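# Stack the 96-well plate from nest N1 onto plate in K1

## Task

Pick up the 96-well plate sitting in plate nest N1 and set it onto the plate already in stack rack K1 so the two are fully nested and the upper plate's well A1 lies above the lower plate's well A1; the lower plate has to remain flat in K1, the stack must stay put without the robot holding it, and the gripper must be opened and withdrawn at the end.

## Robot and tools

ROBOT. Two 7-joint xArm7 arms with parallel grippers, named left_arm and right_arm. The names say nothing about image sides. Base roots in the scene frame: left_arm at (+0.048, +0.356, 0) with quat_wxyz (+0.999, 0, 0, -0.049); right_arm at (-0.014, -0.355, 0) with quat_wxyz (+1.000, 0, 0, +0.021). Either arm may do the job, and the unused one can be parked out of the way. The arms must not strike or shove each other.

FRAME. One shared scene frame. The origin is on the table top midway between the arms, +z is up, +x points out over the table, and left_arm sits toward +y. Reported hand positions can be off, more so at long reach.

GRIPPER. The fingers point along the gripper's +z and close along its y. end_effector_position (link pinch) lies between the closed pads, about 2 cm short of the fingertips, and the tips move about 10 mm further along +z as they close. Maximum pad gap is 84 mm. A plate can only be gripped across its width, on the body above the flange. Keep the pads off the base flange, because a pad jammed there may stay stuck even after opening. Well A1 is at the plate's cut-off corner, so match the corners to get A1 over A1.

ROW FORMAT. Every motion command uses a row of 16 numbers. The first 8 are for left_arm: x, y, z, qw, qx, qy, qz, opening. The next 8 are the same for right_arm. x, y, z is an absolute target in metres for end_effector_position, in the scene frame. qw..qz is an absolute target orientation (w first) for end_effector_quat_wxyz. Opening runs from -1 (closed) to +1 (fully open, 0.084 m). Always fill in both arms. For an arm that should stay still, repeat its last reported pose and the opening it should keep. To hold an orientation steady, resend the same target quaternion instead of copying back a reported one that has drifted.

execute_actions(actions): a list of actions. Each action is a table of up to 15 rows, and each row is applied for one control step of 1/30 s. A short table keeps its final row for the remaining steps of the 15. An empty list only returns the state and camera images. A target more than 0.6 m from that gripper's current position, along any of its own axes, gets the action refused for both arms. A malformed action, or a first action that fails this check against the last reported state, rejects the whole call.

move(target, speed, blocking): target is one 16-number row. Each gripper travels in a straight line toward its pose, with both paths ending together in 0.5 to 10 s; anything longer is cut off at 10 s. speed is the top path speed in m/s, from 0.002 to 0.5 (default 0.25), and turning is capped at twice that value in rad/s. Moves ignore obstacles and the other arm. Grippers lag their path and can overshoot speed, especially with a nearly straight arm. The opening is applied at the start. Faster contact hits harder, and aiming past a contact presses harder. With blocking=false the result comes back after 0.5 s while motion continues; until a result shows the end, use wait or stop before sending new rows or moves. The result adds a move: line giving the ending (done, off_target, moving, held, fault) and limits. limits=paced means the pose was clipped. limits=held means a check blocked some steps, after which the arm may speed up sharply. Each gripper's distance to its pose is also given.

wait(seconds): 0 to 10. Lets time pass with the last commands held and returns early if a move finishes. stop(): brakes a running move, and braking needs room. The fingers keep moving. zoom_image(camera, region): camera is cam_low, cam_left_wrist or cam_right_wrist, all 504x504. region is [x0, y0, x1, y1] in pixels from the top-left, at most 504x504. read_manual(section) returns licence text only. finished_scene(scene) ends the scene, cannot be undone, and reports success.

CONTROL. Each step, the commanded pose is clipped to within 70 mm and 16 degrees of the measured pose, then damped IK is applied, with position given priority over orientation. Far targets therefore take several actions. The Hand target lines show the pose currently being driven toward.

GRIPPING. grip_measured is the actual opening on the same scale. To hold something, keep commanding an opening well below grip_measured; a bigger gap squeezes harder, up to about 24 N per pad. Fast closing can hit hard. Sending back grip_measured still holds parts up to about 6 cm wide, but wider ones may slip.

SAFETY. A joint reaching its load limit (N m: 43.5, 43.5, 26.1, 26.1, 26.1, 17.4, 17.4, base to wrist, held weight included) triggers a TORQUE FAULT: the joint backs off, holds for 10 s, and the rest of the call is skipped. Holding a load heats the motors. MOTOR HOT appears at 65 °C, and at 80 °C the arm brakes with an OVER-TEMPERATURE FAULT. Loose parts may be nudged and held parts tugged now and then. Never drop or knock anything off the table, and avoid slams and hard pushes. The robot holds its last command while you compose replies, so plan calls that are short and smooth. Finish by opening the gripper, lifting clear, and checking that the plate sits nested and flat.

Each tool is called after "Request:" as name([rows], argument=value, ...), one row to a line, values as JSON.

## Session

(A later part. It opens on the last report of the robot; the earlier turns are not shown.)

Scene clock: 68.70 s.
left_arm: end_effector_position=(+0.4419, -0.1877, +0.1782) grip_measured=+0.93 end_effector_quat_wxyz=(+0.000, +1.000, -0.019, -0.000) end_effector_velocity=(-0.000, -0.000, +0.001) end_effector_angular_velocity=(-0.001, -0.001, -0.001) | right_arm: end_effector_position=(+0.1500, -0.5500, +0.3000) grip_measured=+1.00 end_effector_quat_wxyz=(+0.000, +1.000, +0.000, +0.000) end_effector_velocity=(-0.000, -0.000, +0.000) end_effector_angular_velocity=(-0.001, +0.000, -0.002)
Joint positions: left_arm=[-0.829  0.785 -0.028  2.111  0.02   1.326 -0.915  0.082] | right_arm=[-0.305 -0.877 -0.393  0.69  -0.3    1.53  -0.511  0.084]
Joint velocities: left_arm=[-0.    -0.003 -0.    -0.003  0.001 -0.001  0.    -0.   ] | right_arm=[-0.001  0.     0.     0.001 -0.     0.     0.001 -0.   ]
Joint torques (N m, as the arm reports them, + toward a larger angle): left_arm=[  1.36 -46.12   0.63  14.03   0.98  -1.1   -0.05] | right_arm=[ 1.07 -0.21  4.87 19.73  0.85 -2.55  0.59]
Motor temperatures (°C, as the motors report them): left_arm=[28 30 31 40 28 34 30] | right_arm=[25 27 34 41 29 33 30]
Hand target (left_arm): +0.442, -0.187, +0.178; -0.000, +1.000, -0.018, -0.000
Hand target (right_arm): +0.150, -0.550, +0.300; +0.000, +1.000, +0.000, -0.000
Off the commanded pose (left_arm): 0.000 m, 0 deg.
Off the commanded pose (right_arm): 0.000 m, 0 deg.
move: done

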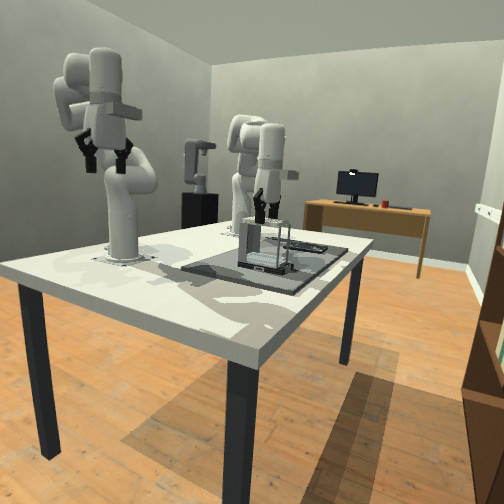

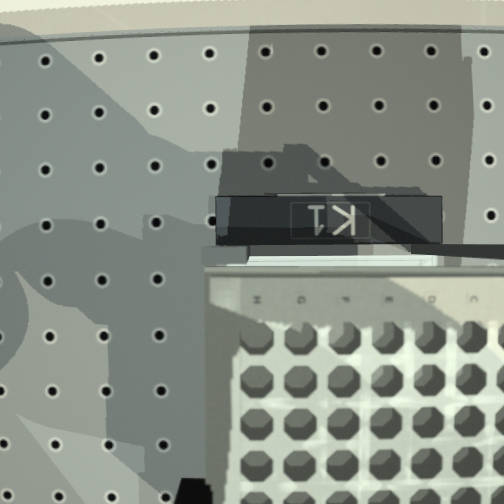

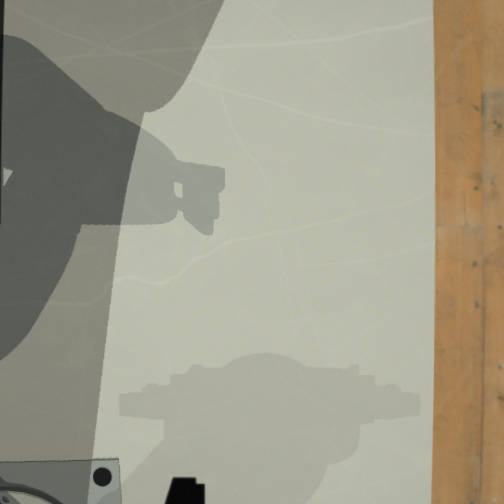

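Request:
move(target=[0.4418,-0.1862,0.175,0,1,-0.0185,0,0.2,0.15,-0.55,0.3,0,1,0,0,1], speed=0.01)

Request:
zoom_image(camera="cam_left_wrist", region=[195,225,295,285])

Scene clock: 75.20 s.
left_arm: end_effector_position=(+0.4419, -0.1869, +0.1759) grip_measured=+0.93 end_effector_quat_wxyz=(+0.001, +1.000, -0.019, +0.001) end_effector_velocity=(-0.000, +0.001, -0.000) end_effector_angular_velocity=(+0.001, +0.001, +0.000) | right_arm: end_effector_position=(+0.1500, -0.5500, +0.3000) grip_measured=+1.00 end_effector_quat_wxyz=(+0.000, +1.000, +0.000, -0.000) end_effector_velocity=(+0.000, +0.000, +0.000) end_effector_angular_velocity=(-0.000, -0.001, +0.002)
Joint positions: left_arm=[-0.828  0.779 -0.028  2.094  0.02   1.313 -0.915  0.082] | right_arm=[-0.305 -0.877 -0.393  0.69  -0.3    1.53  -0.511  0.084]
Joint velocities: left_arm=[ 0.001 -0.003 -0.    -0.005 -0.001 -0.001  0.     0.   ] | right_arm=[ 0.002 -0.    -0.     0.001 -0.    -0.    -0.001 -0.   ]
Joint torques (N m, as the arm reports them, + toward a larger angle): left_arm=[  2.67 -42.12   2.33  11.01   2.03   0.9    0.59] | right_arm=[ 2.23  0.79  4.52 19.93  1.13 -2.65  0.38]
Motor temperatures (°C, as the motors report them): left_arm=[28 30 31 41 28 34 30] | right_arm=[25 27 34 41 29 33 30]
Hand target (left_arm): +0.442, -0.186, +0.175; -0.000, +1.000, -0.018, +0.000
Hand target (right_arm): +0.150, -0.550, +0.300; -0.000, +1.000, +0.000, +0.000
Off the commanded pose (left_arm): 0.001 m, 0 deg.
Off the commanded pose (right_arm): 0.000 m, 0 deg.
move: done

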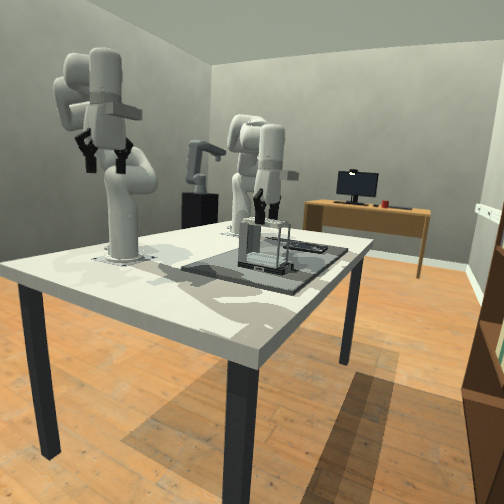

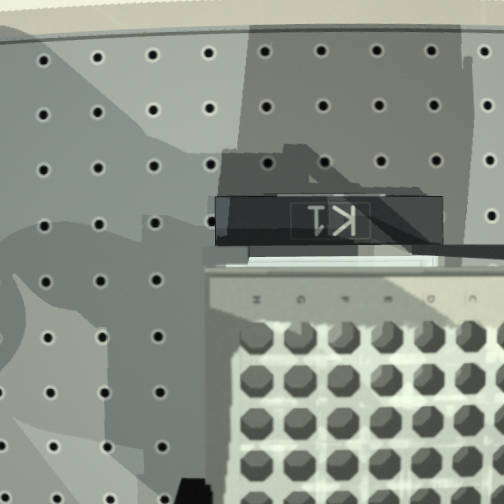

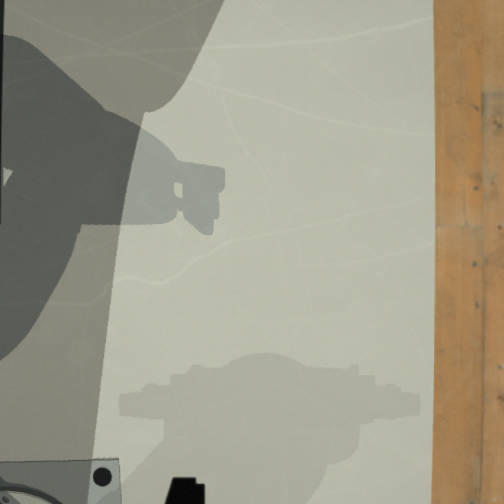

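Region (195, 225, 295, 285) of cam_left_wrist's 504x504 image, scaled by 5.040, with more detail than that image has; it fills the top 302 rows of this view, and the rest is white.

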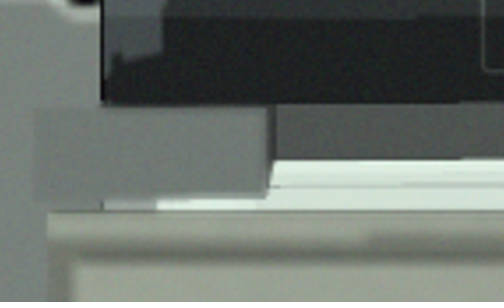

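Contacting the rim already; lift and shift.

Request:
execute_actions([
  [[0.4421,-0.1868,0.182,0,1,-0.0185,0,0.2,0.15,-0.55,0.3,0,1,0,0,1]],
  [[0.4421,-0.1862,0.181,0,1,-0.0185,0,0.2,0.15,-0.55,0.3,0,1,0,0,1]],
])

Request:
zoom_image(camera="cam_left_wrist", region=[195,225,295,285])

Request:
zoom_image(camera="cam_low", region=[230,195,300,245])

Scene clock: 81.13 s.
left_arm: end_effector_position=(+0.4416, -0.1863, +0.1807) grip_measured=+0.93 end_effector_quat_wxyz=(-0.000, +1.000, -0.019, -0.000) end_effector_velocity=(+0.000, -0.000, +0.001) end_effector_angular_velocity=(-0.001, -0.001, +0.001) | right_arm: end_effector_position=(+0.1500, -0.5500, +0.3000) grip_measured=+1.00 end_effector_quat_wxyz=(-0.000, +1.000, -0.000, -0.000) end_effector_velocity=(-0.001, -0.001, -0.000) end_effector_angular_velocity=(-0.001, +0.001, -0.004)
Joint positions: left_arm=[-0.827  0.779 -0.029  2.109  0.02   1.331 -0.914  0.082] | right_arm=[-0.305 -0.877 -0.393  0.69  -0.3    1.53  -0.511  0.084]
Joint velocities: left_arm=[ 0.001  0.    -0.     0.001 -0.    -0.    -0.    -0.   ] | right_arm=[-0.002  0.    -0.     0.    -0.001  0.     0.002 -0.   ]
Joint torques (N m, as the arm reports them, + toward a larger angle): left_arm=[  4.73 -47.75   4.57  12.78   3.09   1.     0.94] | right_arm=[ 1.66  0.41  4.7  19.86  0.81 -2.68  0.3 ]
Motor temperatures (°C, as the motors report them): left_arm=[28 30 31 40 28 35 30] | right_arm=[25 27 34 41 29 33 30]
Hand target (left_arm): +0.442, -0.186, +0.181; +0.000, +1.000, -0.018, -0.000
Hand target (right_arm): +0.150, -0.550, +0.300; -0.000, +1.000, +0.000, +0.000
Off the commanded pose (left_arm): 0.001 m, 0 deg.
Off the commanded pose (right_arm): 0.000 m, 0 deg.

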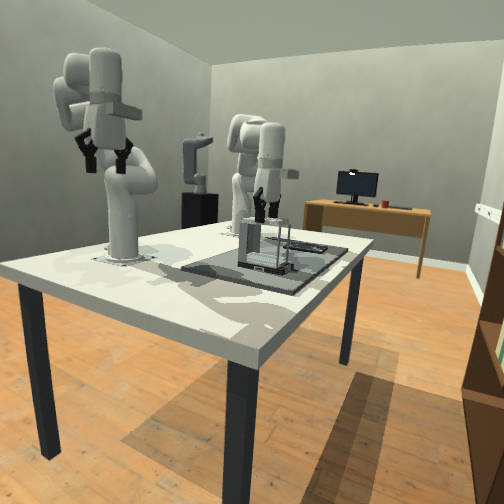

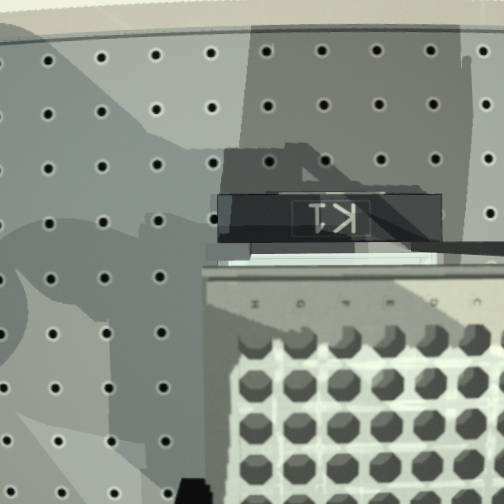

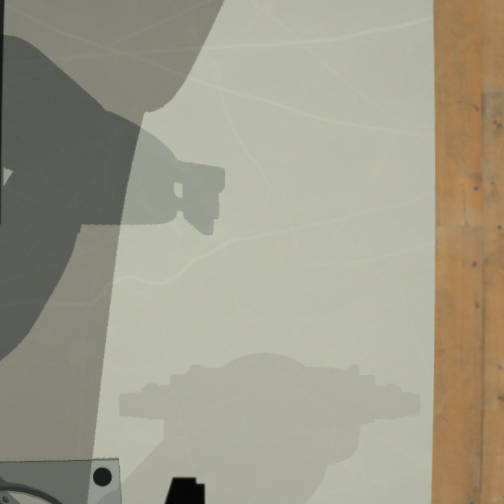

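Region (195, 225, 295, 285) of cam_left_wrist's 504x504 image, scaled by 5.040, with more detail than that image has; it fills the top 302 rows of this view, and the rest is white.

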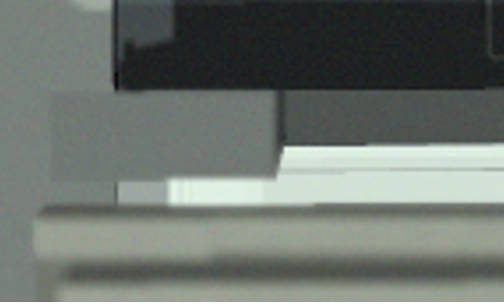

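Region (230, 195, 300, 245) of cam_low's 504x504 image, scaled by 7.200, with more detail than that image has; it fills the top 360 rows of this view, and the rest is white.

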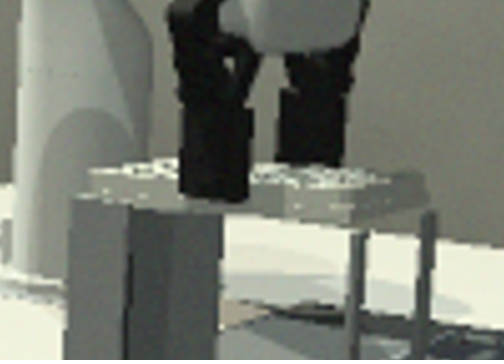

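Request:
execute_actions([
  [[0.4423,-0.1876,0.181,0,1,-0.013,0,0.2,0.15,-0.55,0.3,0,1,0,0,1]],
])

Request:
zoom_image(camera="cam_left_wrist", region=[190,185,504,290])

Request:
zoom_image(camera="cam_left_wrist", region=[195,225,295,285])

Scene clock: 89.27 s.
left_arm: end_effector_position=(+0.4431, -0.1865, +0.1807) grip_measured=+0.93 end_effector_quat_wxyz=(-0.001, +1.000, -0.012, +0.000) end_effector_velocity=(+0.000, -0.001, +0.001) end_effector_angular_velocity=(-0.005, -0.003, -0.000) | right_arm: end_effector_position=(+0.1500, -0.5500, +0.3000) grip_measured=+1.00 end_effector_quat_wxyz=(-0.000, +1.000, +0.000, -0.000) end_effector_velocity=(-0.000, +0.000, -0.000) end_effector_angular_velocity=(+0.001, +0.001, +0.001)
Joint positions: left_arm=[-0.829  0.786 -0.025  2.121  0.02   1.337 -0.925  0.082] | right_arm=[-0.305 -0.877 -0.393  0.69  -0.3    1.53  -0.511  0.084]
Joint velocities: left_arm=[-0.002 -0.     0.001  0.002 -0.001 -0.003 -0.    -0.   ] | right_arm=[ 0.     0.    -0.001 -0.001 -0.     0.    -0.001  0.   ]
Joint torques (N m, as the arm reports them, + toward a larger angle): left_arm=[  2.71 -46.77   2.15  13.98   1.47  -0.91   0.19] | right_arm=[ 1.86  0.09  4.43 19.46  0.53 -2.62  0.36]
Motor temperatures (°C, as the motors report them): left_arm=[28 31 31 40 28 34 30] | right_arm=[25 27 34 41 29 33 30]
Hand target (left_arm): +0.442, -0.188, +0.181; +0.000, +1.000, -0.013, -0.000
Hand target (right_arm): +0.150, -0.550, +0.300; +0.000, +1.000, +0.000, -0.000
Off the commanded pose (left_arm): 0.001 m, 0 deg.
Off the commanded pose (right_arm): 0.000 m, 0 deg.

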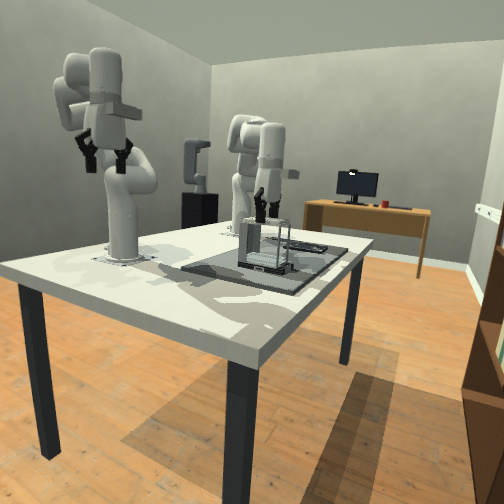

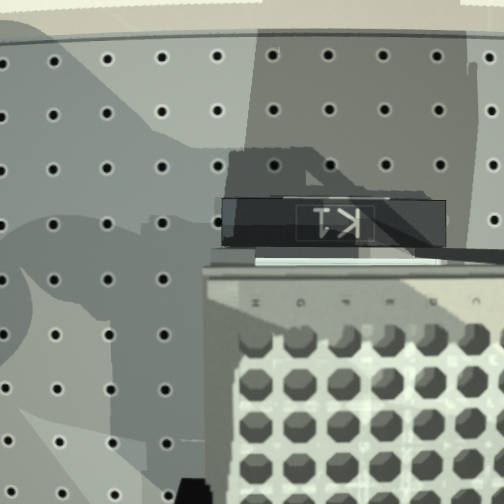

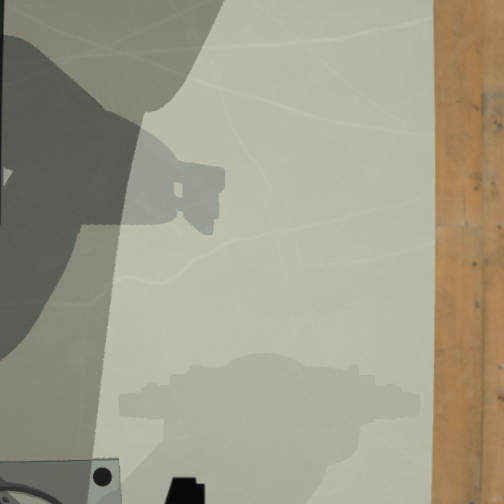

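Region (190, 185, 504, 290) of cam_left_wrist's 504x504 image, scaled by 1.605, with more detail than that image has; it fills the top 169 rows of this view, and the rest is white.

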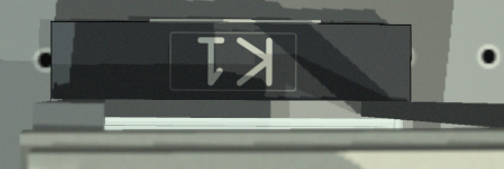

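Region (195, 225, 295, 285) of cam_left_wrist's 504x504 image, scaled by 5.040, with more detail than that image has; it fills the top 302 rows of this view, and the rest is white.

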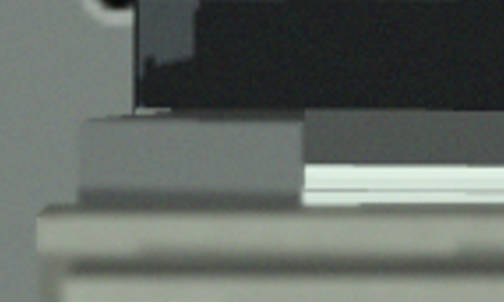

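Request:
move(target=[0.4421,-0.188,0.181,0,1,-0.0175,0,0.2,0.15,-0.55,0.3,0,1,0,0,1], speed=0.01)

Request:
zoom_image(camera="cam_left_wrist", region=[195,225,295,285])

Scene clock: 94.00 s.
left_arm: end_effector_position=(+0.4421, -0.1880, +0.1810) grip_measured=+0.93 end_effector_quat_wxyz=(+0.000, +1.000, -0.017, -0.000) end_effector_velocity=(+0.000, +0.000, +0.001) end_effector_angular_velocity=(-0.001, -0.001, -0.002) | right_arm: end_effector_position=(+0.1500, -0.5500, +0.3000) grip_measured=+1.00 end_effector_quat_wxyz=(-0.000, +1.000, -0.000, +0.000) end_effector_velocity=(-0.000, -0.000, +0.000) end_effector_angular_velocity=(+0.000, +0.000, +0.000)
Joint positions: left_arm=[-0.829  0.787 -0.027  2.124  0.02   1.337 -0.918  0.082] | right_arm=[-0.305 -0.877 -0.393  0.69  -0.3    1.53  -0.511  0.084]
Joint velocities: left_arm=[ 0.001 -0.001 -0.     0.     0.001 -0.     0.002  0.   ] | right_arm=[ 0.001  0.    -0.001  0.001 -0.     0.001 -0.     0.   ]
Joint torques (N m, as the arm reports them, + toward a larger angle): left_arm=[  0.61 -46.68   0.07  14.58   0.84  -1.32  -0.25] | right_arm=[ 0.9   0.33  4.62 19.65  1.17 -2.55  0.37]
Motor temperatures (°C, as the motors report them): left_arm=[28 31 31 40 28 34 30] | right_arm=[25 27 34 42 29 33 30]
Hand target (left_arm): +0.442, -0.188, +0.181; +0.000, +1.000, -0.017, -0.000
Hand target (right_arm): +0.150, -0.550, +0.300; -0.000, +1.000, -0.000, +0.000
Off the commanded pose (left_arm): 0.000 m, 0 deg.
Off the commanded pose (right_arm): 0.000 m, 0 deg.
move: done

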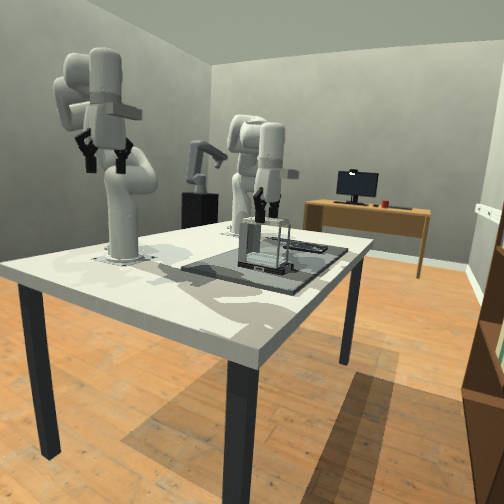

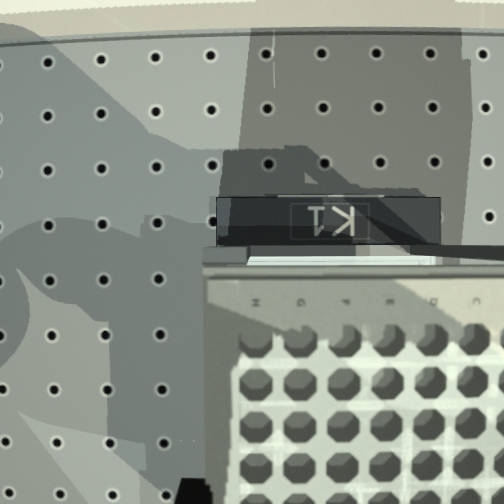

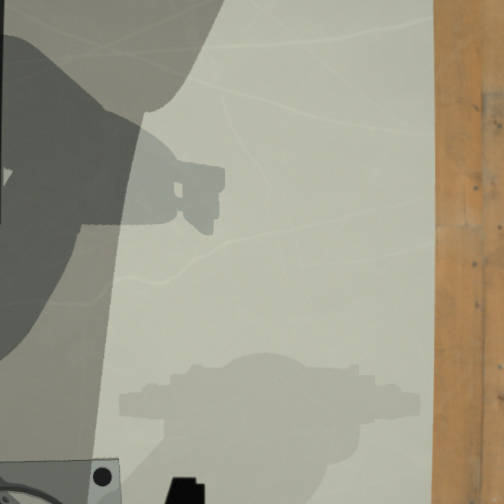

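Region (195, 225, 295, 285) of cam_left_wrist's 504x504 image, scaled by 5.040, with more detail than that image has; it fills the top 302 rows of this view, and the rest is white.

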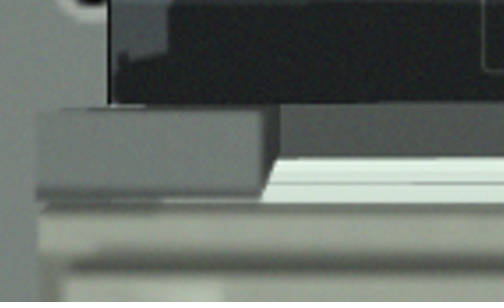

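Request:
move(target=[0.4413,-0.188,0.177,0,1,-0.0175,0,0.2,0.15,-0.55,0.3,0,1,0,0,1], speed=0.01)

Request:
zoom_image(camera="cam_left_wrist", region=[195,225,295,285])

Scene clock: 99.83 s.
left_arm: end_effector_position=(+0.4414, -0.1880, +0.1770) grip_measured=+0.93 end_effector_quat_wxyz=(-0.000, +1.000, -0.017, -0.000) end_effector_velocity=(-0.000, -0.001, +0.001) end_effector_angular_velocity=(-0.003, -0.002, -0.001) | right_arm: end_effector_position=(+0.1500, -0.5500, +0.3000) grip_measured=+1.00 end_effector_quat_wxyz=(-0.000, +1.000, -0.000, -0.000) end_effector_velocity=(+0.000, -0.000, +0.000) end_effector_angular_velocity=(-0.000, -0.001, -0.001)
Joint positions: left_arm=[-0.83   0.785 -0.028  2.109  0.02   1.324 -0.918  0.082] | right_arm=[-0.305 -0.877 -0.393  0.69  -0.3    1.53  -0.511  0.084]
Joint velocities: left_arm=[-0.001 -0.002 -0.    -0.002  0.001 -0.004 -0.    -0.   ] | right_arm=[ 0.     0.    -0.     0.     0.    -0.001  0.001  0.   ]
Joint torques (N m, as the arm reports them, + toward a larger angle): left_arm=[  0.68 -46.62   0.05  14.34   0.73  -1.54  -0.22] | right_arm=[ 1.41  0.18  4.45 19.88  0.98 -2.74  0.5 ]
Motor temperatures (°C, as the motors report them): left_arm=[28 31 31 41 28 34 30] | right_arm=[25 27 34 42 29 33 30]
Hand target (left_arm): +0.441, -0.188, +0.177; -0.000, +1.000, -0.017, -0.000
Hand target (right_arm): +0.150, -0.550, +0.300; -0.000, +1.000, +0.000, +0.000
Off the commanded pose (left_arm): 0.000 m, 0 deg.
Off the commanded pose (right_arm): 0.000 m, 0 deg.
move: done

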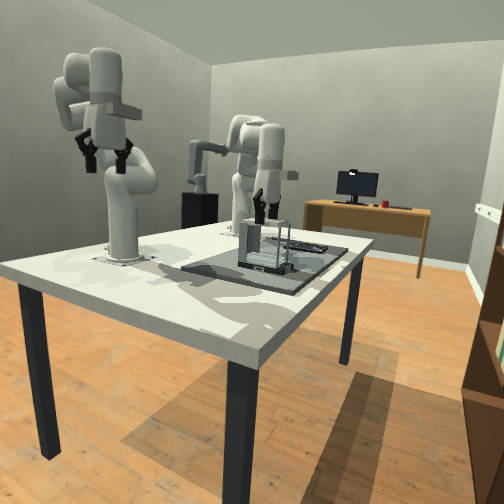

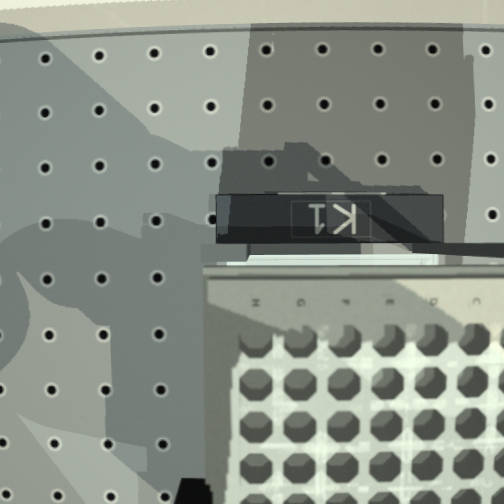

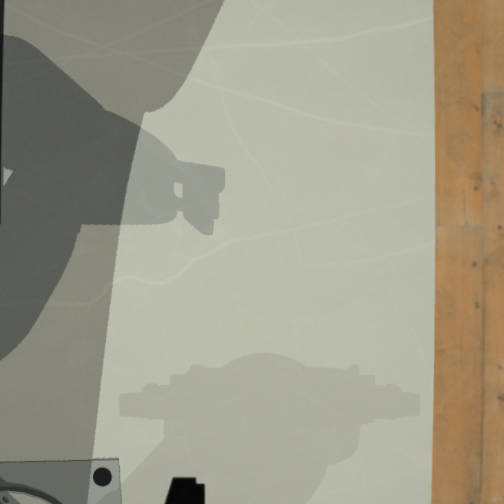

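Region (195, 225, 295, 285) of cam_left_wrist's 504x504 image, scaled by 5.040, with more detail than that image has; it fills the top 302 rows of this view, and the rest is white.

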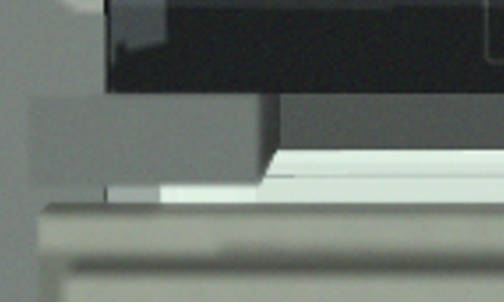

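Request:
move(target=[0.4415,-0.188,0.15,0,1,-0.0175,0,0.2,0.15,-0.55,0.3,0,1,0,0,1], speed=0.03)

Scene clock: 108.53 s.
left_arm: end_effector_position=(+0.4416, -0.1882, +0.1502) grip_measured=+0.93 end_effector_quat_wxyz=(+0.000, +1.000, -0.018, +0.000) end_effector_velocity=(-0.000, -0.002, +0.002) end_effector_angular_velocity=(-0.007, -0.003, -0.001) | right_arm: end_effector_position=(+0.1500, -0.5500, +0.3000) grip_measured=+1.00 end_effector_quat_wxyz=(+0.000, +1.000, -0.000, +0.000) end_effector_velocity=(-0.000, -0.000, -0.000) end_effector_angular_velocity=(+0.000, +0.000, +0.000)
Joint positions: left_arm=[-0.829  0.795 -0.027  2.049  0.021  1.254 -0.919  0.082] | right_arm=[-0.305 -0.877 -0.393  0.69  -0.3    1.53  -0.511  0.084]
Joint velocities: left_arm=[-0.001 -0.003 -0.001 -0.    -0.    -0.005  0.     0.   ] | right_arm=[-0.002  0.     0.    -0.001  0.    -0.    -0.002  0.   ]
Joint torques (N m, as the arm reports them, + toward a larger angle): left_arm=[  1.49 -46.74  -0.04  14.56   0.69  -1.45  -0.06] | right_arm=[ 1.31  1.22  4.46 19.6   0.39 -2.49  0.39]
Motor temperatures (°C, as the motors report them): left_arm=[28 31 31 42 28 34 30] | right_arm=[25 27 34 42 29 33 30]
Hand target (left_arm): +0.442, -0.188, +0.150; -0.000, +1.000, -0.017, +0.000
Hand target (right_arm): +0.150, -0.550, +0.300; +0.000, +1.000, +0.000, -0.000
Off the commanded pose (left_arm): 0.000 m, 0 deg.
Off the commanded pose (right_arm): 0.000 m, 0 deg.
move: done

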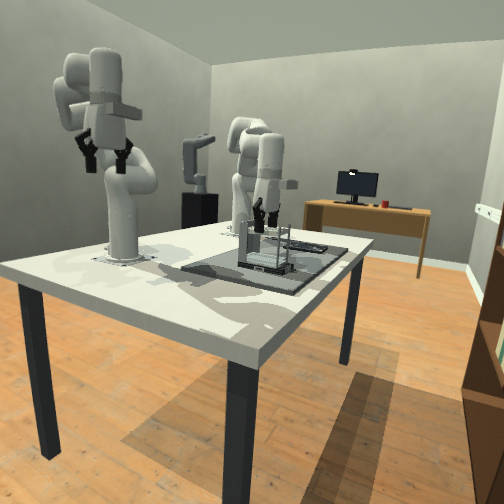

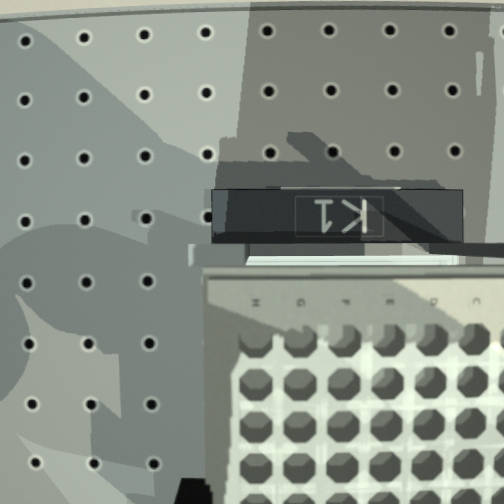

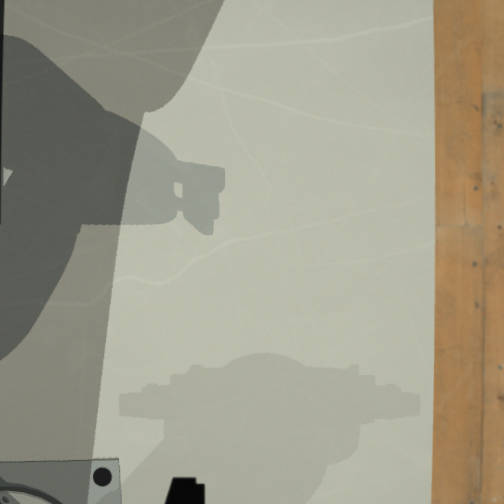

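Clean. Continue.

Request:
move(target=[0.4415,-0.188,0.078,0,1,-0.0175,0,0.2,0.15,-0.55,0.3,0,1,0,0,1], speed=0.06)

Request:
zoom_image(camera="cam_low", region=[230,230,300,280])

Scene clock: 113.70 s.
left_arm: end_effector_position=(+0.4418, -0.1883, +0.0782) grip_measured=+0.93 end_effector_quat_wxyz=(-0.000, +1.000, -0.017, +0.000) end_effector_velocity=(+0.000, +0.000, -0.001) end_effector_angular_velocity=(+0.000, -0.000, +0.000) | right_arm: end_effector_position=(+0.1500, -0.5500, +0.3000) grip_measured=+1.00 end_effector_quat_wxyz=(-0.000, +1.000, -0.000, +0.000) end_effector_velocity=(+0.000, +0.000, +0.000) end_effector_angular_velocity=(+0.000, -0.000, +0.001)
Joint positions: left_arm=[-0.829  0.859 -0.026  1.95   0.022  1.092 -0.92   0.082] | right_arm=[-0.305 -0.877 -0.393  0.69  -0.3    1.53  -0.511  0.084]
Joint velocities: left_arm=[ 0.001  0.001  0.    -0.     0.    -0.001  0.    -0.   ] | right_arm=[ 0.     0.     0.    -0.     0.001 -0.    -0.001  0.   ]
Joint torques (N m, as the arm reports them, + toward a larger angle): left_arm=[  0.57 -46.95  -0.35  13.68   0.61  -1.3   -0.06] | right_arm=[ 1.91 -0.23  4.61 19.6   0.88 -2.74  0.42]
Motor temperatures (°C, as the motors report them): left_arm=[28 32 31 42 28 34 30] | right_arm=[25 27 34 42 29 33 30]
Hand target (left_arm): +0.442, -0.188, +0.078; -0.000, +1.000, -0.017, +0.000
Hand target (right_arm): +0.150, -0.550, +0.300; -0.000, +1.000, +0.000, +0.000
Off the commanded pose (left_arm): 0.000 m, 0 deg.
Off the commanded pose (right_arm): 0.000 m, 0 deg.
move: done

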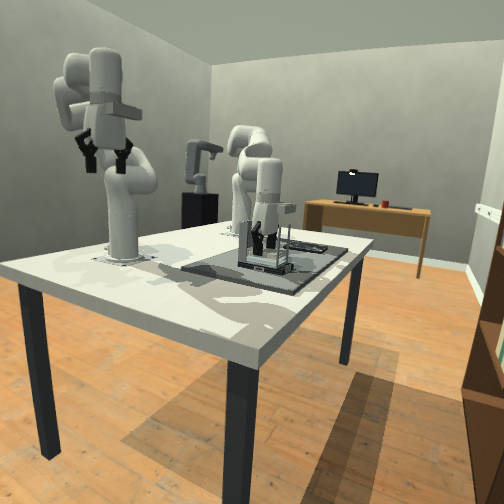

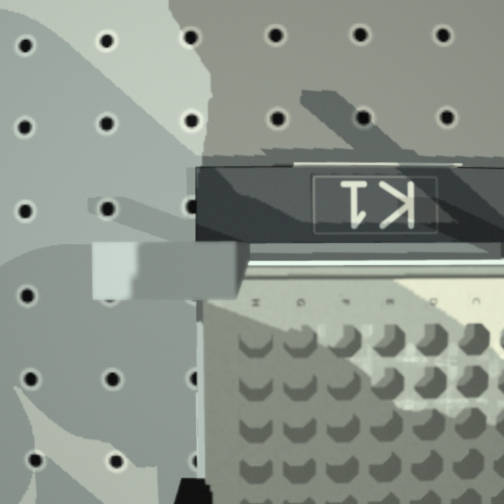

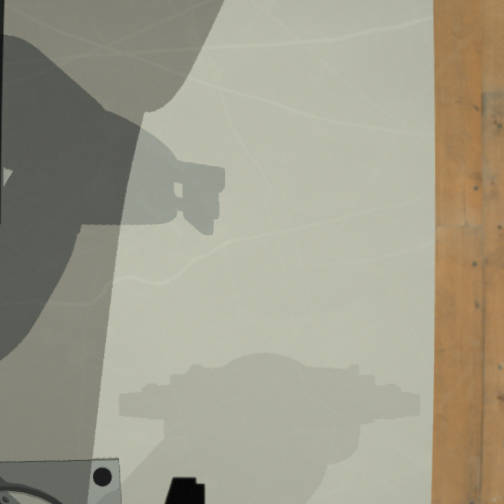

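Region (230, 230, 300, 280) of cam_low's 504x504 image, scaled by 7.200, with more detail than that image has; it fills the top 360 rows of this view, and the rest is white.

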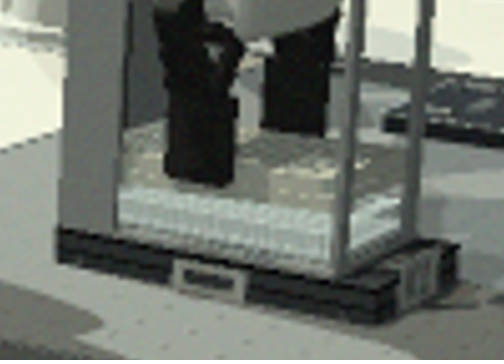

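Request:
move(target=[0.4415,-0.188,0.0675,0,1,-0.0175,0,0.2,0.15,-0.55,0.3,0,1,0,0,1], speed=0.015)

Request:
zoom_image(camera="cam_low", region=[230,230,300,280])

Scene clock: 118.20 s.
left_arm: end_effector_position=(+0.4420, -0.1883, +0.0686) grip_measured=+0.93 end_effector_quat_wxyz=(+0.001, +1.000, -0.017, +0.001) end_effector_velocity=(+0.000, +0.000, -0.001) end_effector_angular_velocity=(-0.001, +0.000, +0.001) | right_arm: end_effector_position=(+0.1500, -0.5500, +0.3000) grip_measured=+1.00 end_effector_quat_wxyz=(-0.000, +1.000, -0.000, -0.000) end_effector_velocity=(-0.000, -0.000, +0.000) end_effector_angular_velocity=(+0.002, -0.001, +0.000)
Joint positions: left_arm=[-0.829  0.87  -0.026  1.941  0.023  1.07  -0.92   0.082] | right_arm=[-0.305 -0.877 -0.393  0.69  -0.3    1.53  -0.511  0.084]
Joint velocities: left_arm=[ 0.001  0.001  0.    -0.001 -0.    -0.002  0.     0.   ] | right_arm=[-0.001 -0.    -0.001  0.     0.001  0.    -0.002 -0.   ]
Joint torques (N m, as the arm reports them, + toward a larger angle): left_arm=[  0.12 -42.29  -1.01  11.64   0.5   -1.07  -0.12] | right_arm=[ 2.38  0.6   4.31 19.75  0.91 -2.66  0.2 ]
Motor temperatures (°C, as the motors report them): left_arm=[28 32 31 42 28 34 30] | right_arm=[25 27 34 42 29 33 30]
Hand target (left_arm): +0.442, -0.188, +0.067; -0.000, +1.000, -0.017, +0.000
Hand target (right_arm): +0.150, -0.550, +0.300; +0.000, +1.000, -0.000, -0.000
Off the commanded pose (left_arm): 0.001 m, 0 deg.
Off the commanded pose (right_arm): 0.000 m, 0 deg.
move: done

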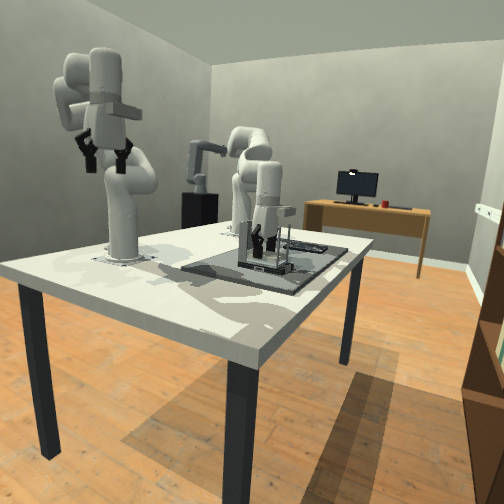

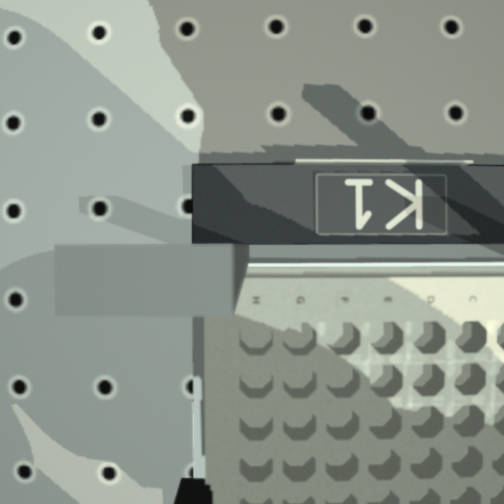

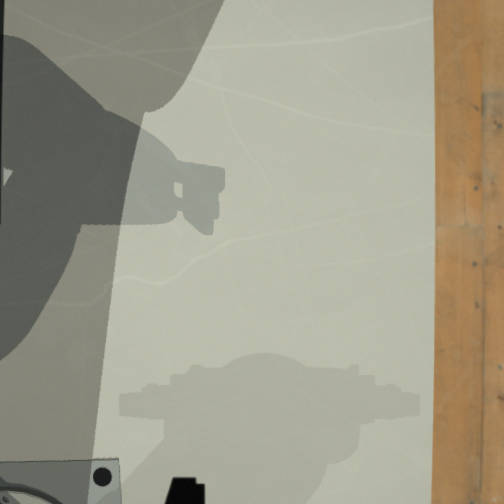

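Region (230, 230, 300, 280) of cam_low's 504x504 image, scaled by 7.200, with more detail than that image has; it fills the top 360 rows of this view, and the rest is white.

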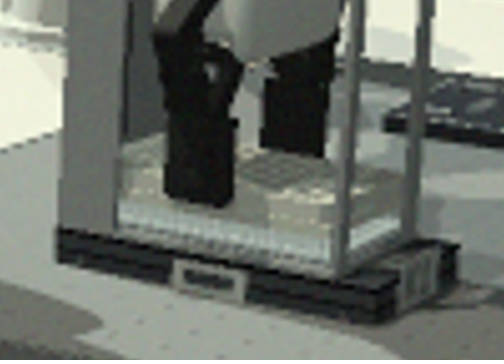

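Request:
execute_actions([
  [[0.4415,-0.188,0.07,0,1,-0.0175,0,0.2,0.15,-0.55,0.3,0,1,0,0,1],[0.4415,-0.188,0.07,0,1,-0.0175,0,0.2,0.15,-0.55,0.3,0,1,0,0,1],[0.4415,-0.188,0.07,0,1,-0.0175,0,0.2,0.15,-0.55,0.3,0,1,0,0,1],[0.4415,-0.188,0.07,0,1,-0.0175,0,0.2,0.15,-0.55,0.3,0,1,0,0,1],[0.4415,-0.188,0.07,0,1,-0.0175,0,1,0.15,-0.55,0.3,0,1,0,0,1]],
])

Request:
move(target=[0.4415,-0.188,0.19,0,1,-0.0175,0,1,0.15,-0.55,0.3,0,1,0,0,1], speed=0.15)

Request:
move(target=[0.375,-0.19,0.24,0,1,-0.0175,0,1,0.15,-0.55,0.3,0,1,0,0,1])

Request:
zoom_image(camera="cam_low", region=[230,230,300,280])

Scene clock: 124.33 s.
left_arm: end_effector_position=(+0.4391, -0.1872, +0.0666) grip_measured=+1.00 end_effector_quat_wxyz=(-0.003, +1.000, -0.018, -0.003) end_effector_velocity=(+0.001, -0.000, +0.002) end_effector_angular_velocity=(-0.002, -0.003, +0.001) | right_arm: end_effector_position=(+0.1500, -0.5500, +0.3000) grip_measured=+1.00 end_effector_quat_wxyz=(+0.000, +1.000, -0.000, +0.000) end_effector_velocity=(+0.000, -0.001, +0.001) end_effector_angular_velocity=(-0.001, -0.002, -0.001)
Joint positions: left_arm=[-0.83   0.87  -0.027  1.938  0.022  1.075 -0.92   0.084] | right_arm=[-0.305 -0.877 -0.393  0.69  -0.3    1.53  -0.511  0.084]
Joint velocities: left_arm=[ 0.001 -0.002 -0.001  0.003  0.002  0.001 -0.001  0.001] | right_arm=[-0.002 -0.     0.001  0.001  0.    -0.001 -0.     0.   ]
Joint torques (N m, as the arm reports them, + toward a larger angle): left_arm=[  0.88 -46.23   0.06  13.1    0.66  -0.63   0.02] | right_arm=[ 1.98 -0.39  4.57 19.53  0.58 -2.48  0.3 ]
Motor temperatures (°C, as the motors report them): left_arm=[28 31 31 40 28 34 30] | right_arm=[25 27 34 42 29 33 30]
Hand target (left_arm): +0.441, -0.188, +0.070; -0.000, +1.000, -0.017, +0.000
Hand target (right_arm): +0.150, -0.550, +0.300; -0.000, +1.000, +0.000, +0.000
Off the commanded pose (left_arm): 0.004 m, 0 deg.
Off the commanded pose (right_arm): 0.000 m, 0 deg.

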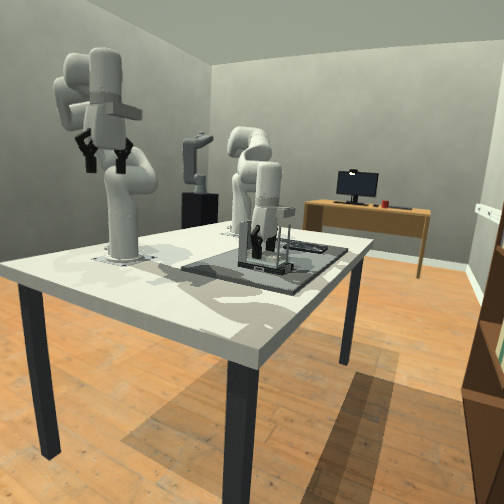

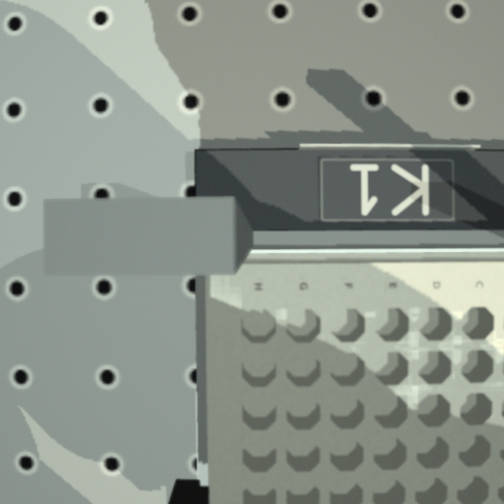

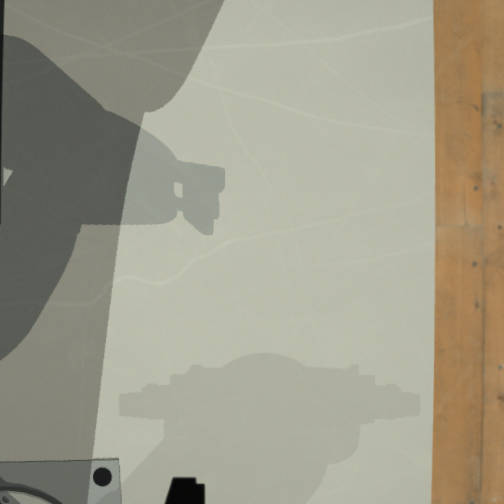

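Scene clock: 125.53 s.
left_arm: end_effector_position=(+0.4409, -0.1872, +0.1887) grip_measured=+1.00 end_effector_quat_wxyz=(-0.001, +1.000, -0.018, -0.001) end_effector_velocity=(+0.000, +0.002, -0.002) end_effector_angular_velocity=(+0.009, +0.007, +0.002) | right_arm: end_effector_position=(+0.1500, -0.5500, +0.3000) grip_measured=+1.00 end_effector_quat_wxyz=(+0.000, +1.000, -0.000, -0.000) end_effector_velocity=(+0.000, +0.000, +0.000) end_effector_angular_velocity=(-0.000, +0.000, +0.001)
Joint positions: left_arm=[-0.83   0.782 -0.028  2.137  0.02   1.357 -0.918  0.084] | right_arm=[-0.305 -0.877 -0.393  0.69  -0.3    1.53  -0.511  0.084]
Joint velocities: left_arm=[ 0.002  0.01   0.     0.015 -0.     0.016  0.    -0.   ] | right_arm=[ 0.     0.     0.001  0.     0.     0.     0.    -0.   ]
Joint torques (N m, as the arm reports them, + toward a larger angle): left_arm=[  0.99 -47.6    0.04  14.57   0.79  -1.24  -0.17] | right_arm=[ 2.34  0.42  4.82 19.59  0.88 -2.71  0.4 ]
Motor temperatures (°C, as the motors report them): left_arm=[28 31 31 41 28 34 30] | right_arm=[25 27 34 42 29 33 30]
Hand target (left_arm): +0.441, -0.187, +0.190; +0.000, +1.000, -0.018, -0.000
Hand target (right_arm): +0.150, -0.550, +0.300; +0.000, +1.000, -0.000, -0.000
Off the commanded pose (left_arm): 0.002 m, 0 deg.
Off the commanded pose (right_arm): 0.000 m, 0 deg.
move: done

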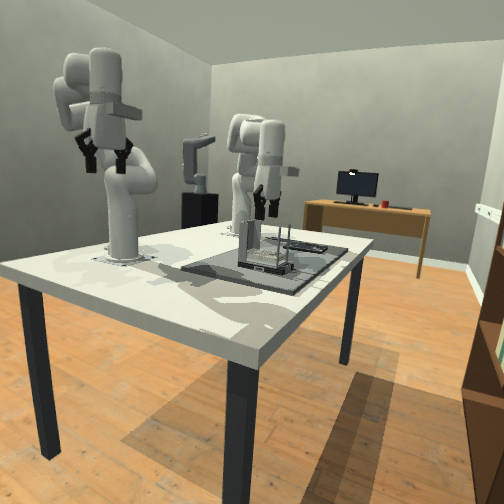

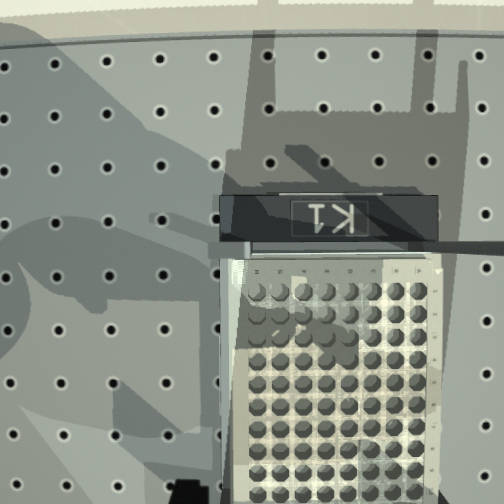

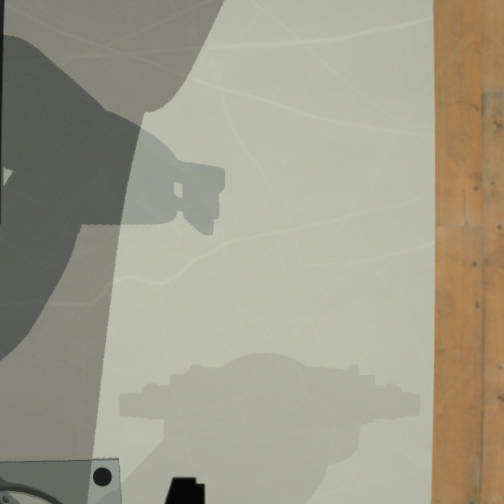

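Scene clock: 126.43 s.
left_arm: end_effector_position=(+0.3754, -0.1894, +0.2392) grip_measured=+1.00 end_effector_quat_wxyz=(-0.001, +1.000, -0.017, -0.000) end_effector_velocity=(-0.005, -0.005, +0.008) end_effector_angular_velocity=(-0.016, -0.004, -0.008) | right_arm: end_effector_position=(+0.1500, -0.5500, +0.3000) grip_measured=+1.00 end_effector_quat_wxyz=(-0.000, +1.000, -0.000, +0.000) end_effector_velocity=(+0.000, -0.000, -0.000) end_effector_angular_velocity=(-0.000, -0.000, +0.001)
Joint positions: left_arm=[-0.901  0.603 -0.047  1.986  0.027  1.385 -1.01   0.084] | right_arm=[-0.305 -0.877 -0.393  0.69  -0.3    1.53  -0.511  0.084]
Joint velocities: left_arm=[-0.006 -0.011 -0.005  0.002 -0.002 -0.003 -0.001  0.   ] | right_arm=[ 0.     0.    -0.    -0.    -0.    -0.001 -0.001 -0.   ]
Joint torques (N m, as the arm reports them, + toward a larger angle): left_arm=[  1.07 -42.27  -0.1   14.23   0.85  -1.34  -0.15] | right_arm=[ 1.83  1.    4.96 19.66  0.84 -2.75  0.28]
Motor temperatures (°C, as the motors report them): left_arm=[28 31 31 41 28 34 30] | right_arm=[25 27 34 42 29 33 30]
Hand target (left_arm): +0.375, -0.190, +0.240; +0.000, +1.000, -0.017, -0.000
Hand target (right_arm): +0.150, -0.550, +0.300; +0.000, +1.000, +0.000, -0.000
Off the commanded pose (left_arm): 0.001 m, 0 deg.
Off the commanded pose (right_arm): 0.000 m, 0 deg.
move: done

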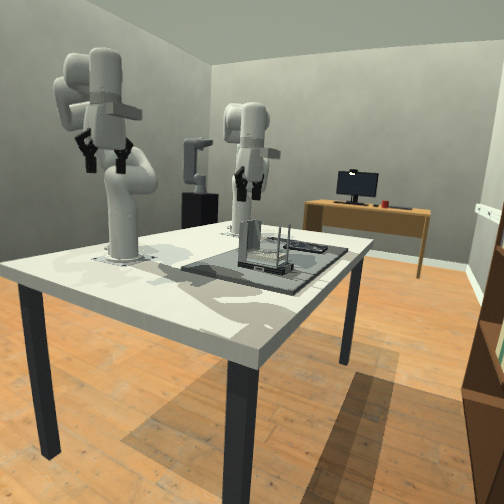

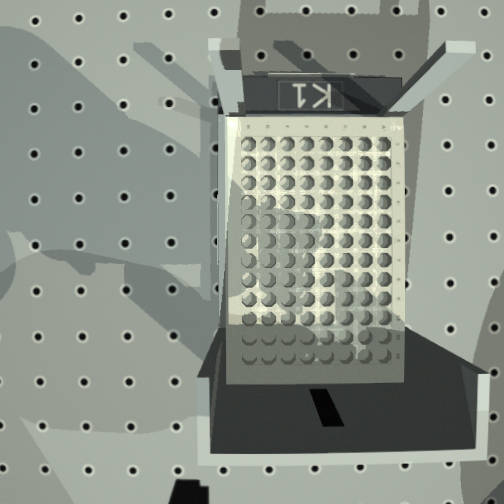

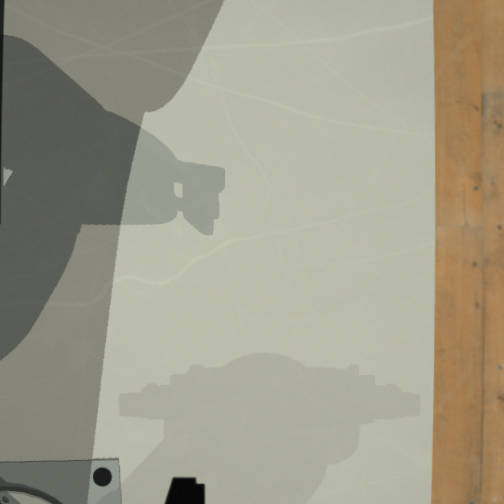

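Region (230, 230, 300, 280) of cam_low's 504x504 image, scaled by 7.200, with more detail than that image has; it fills the top 360 rows of this view, and the rest is white.

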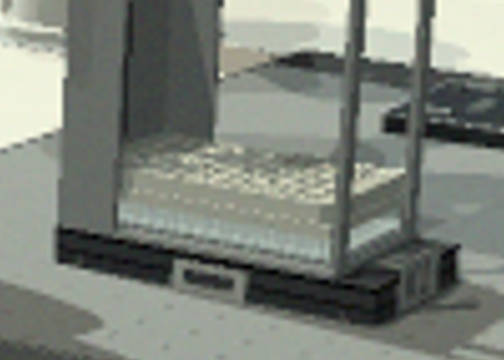

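Request:
finished_scene(scene=2)

The scene is finished: the task was done.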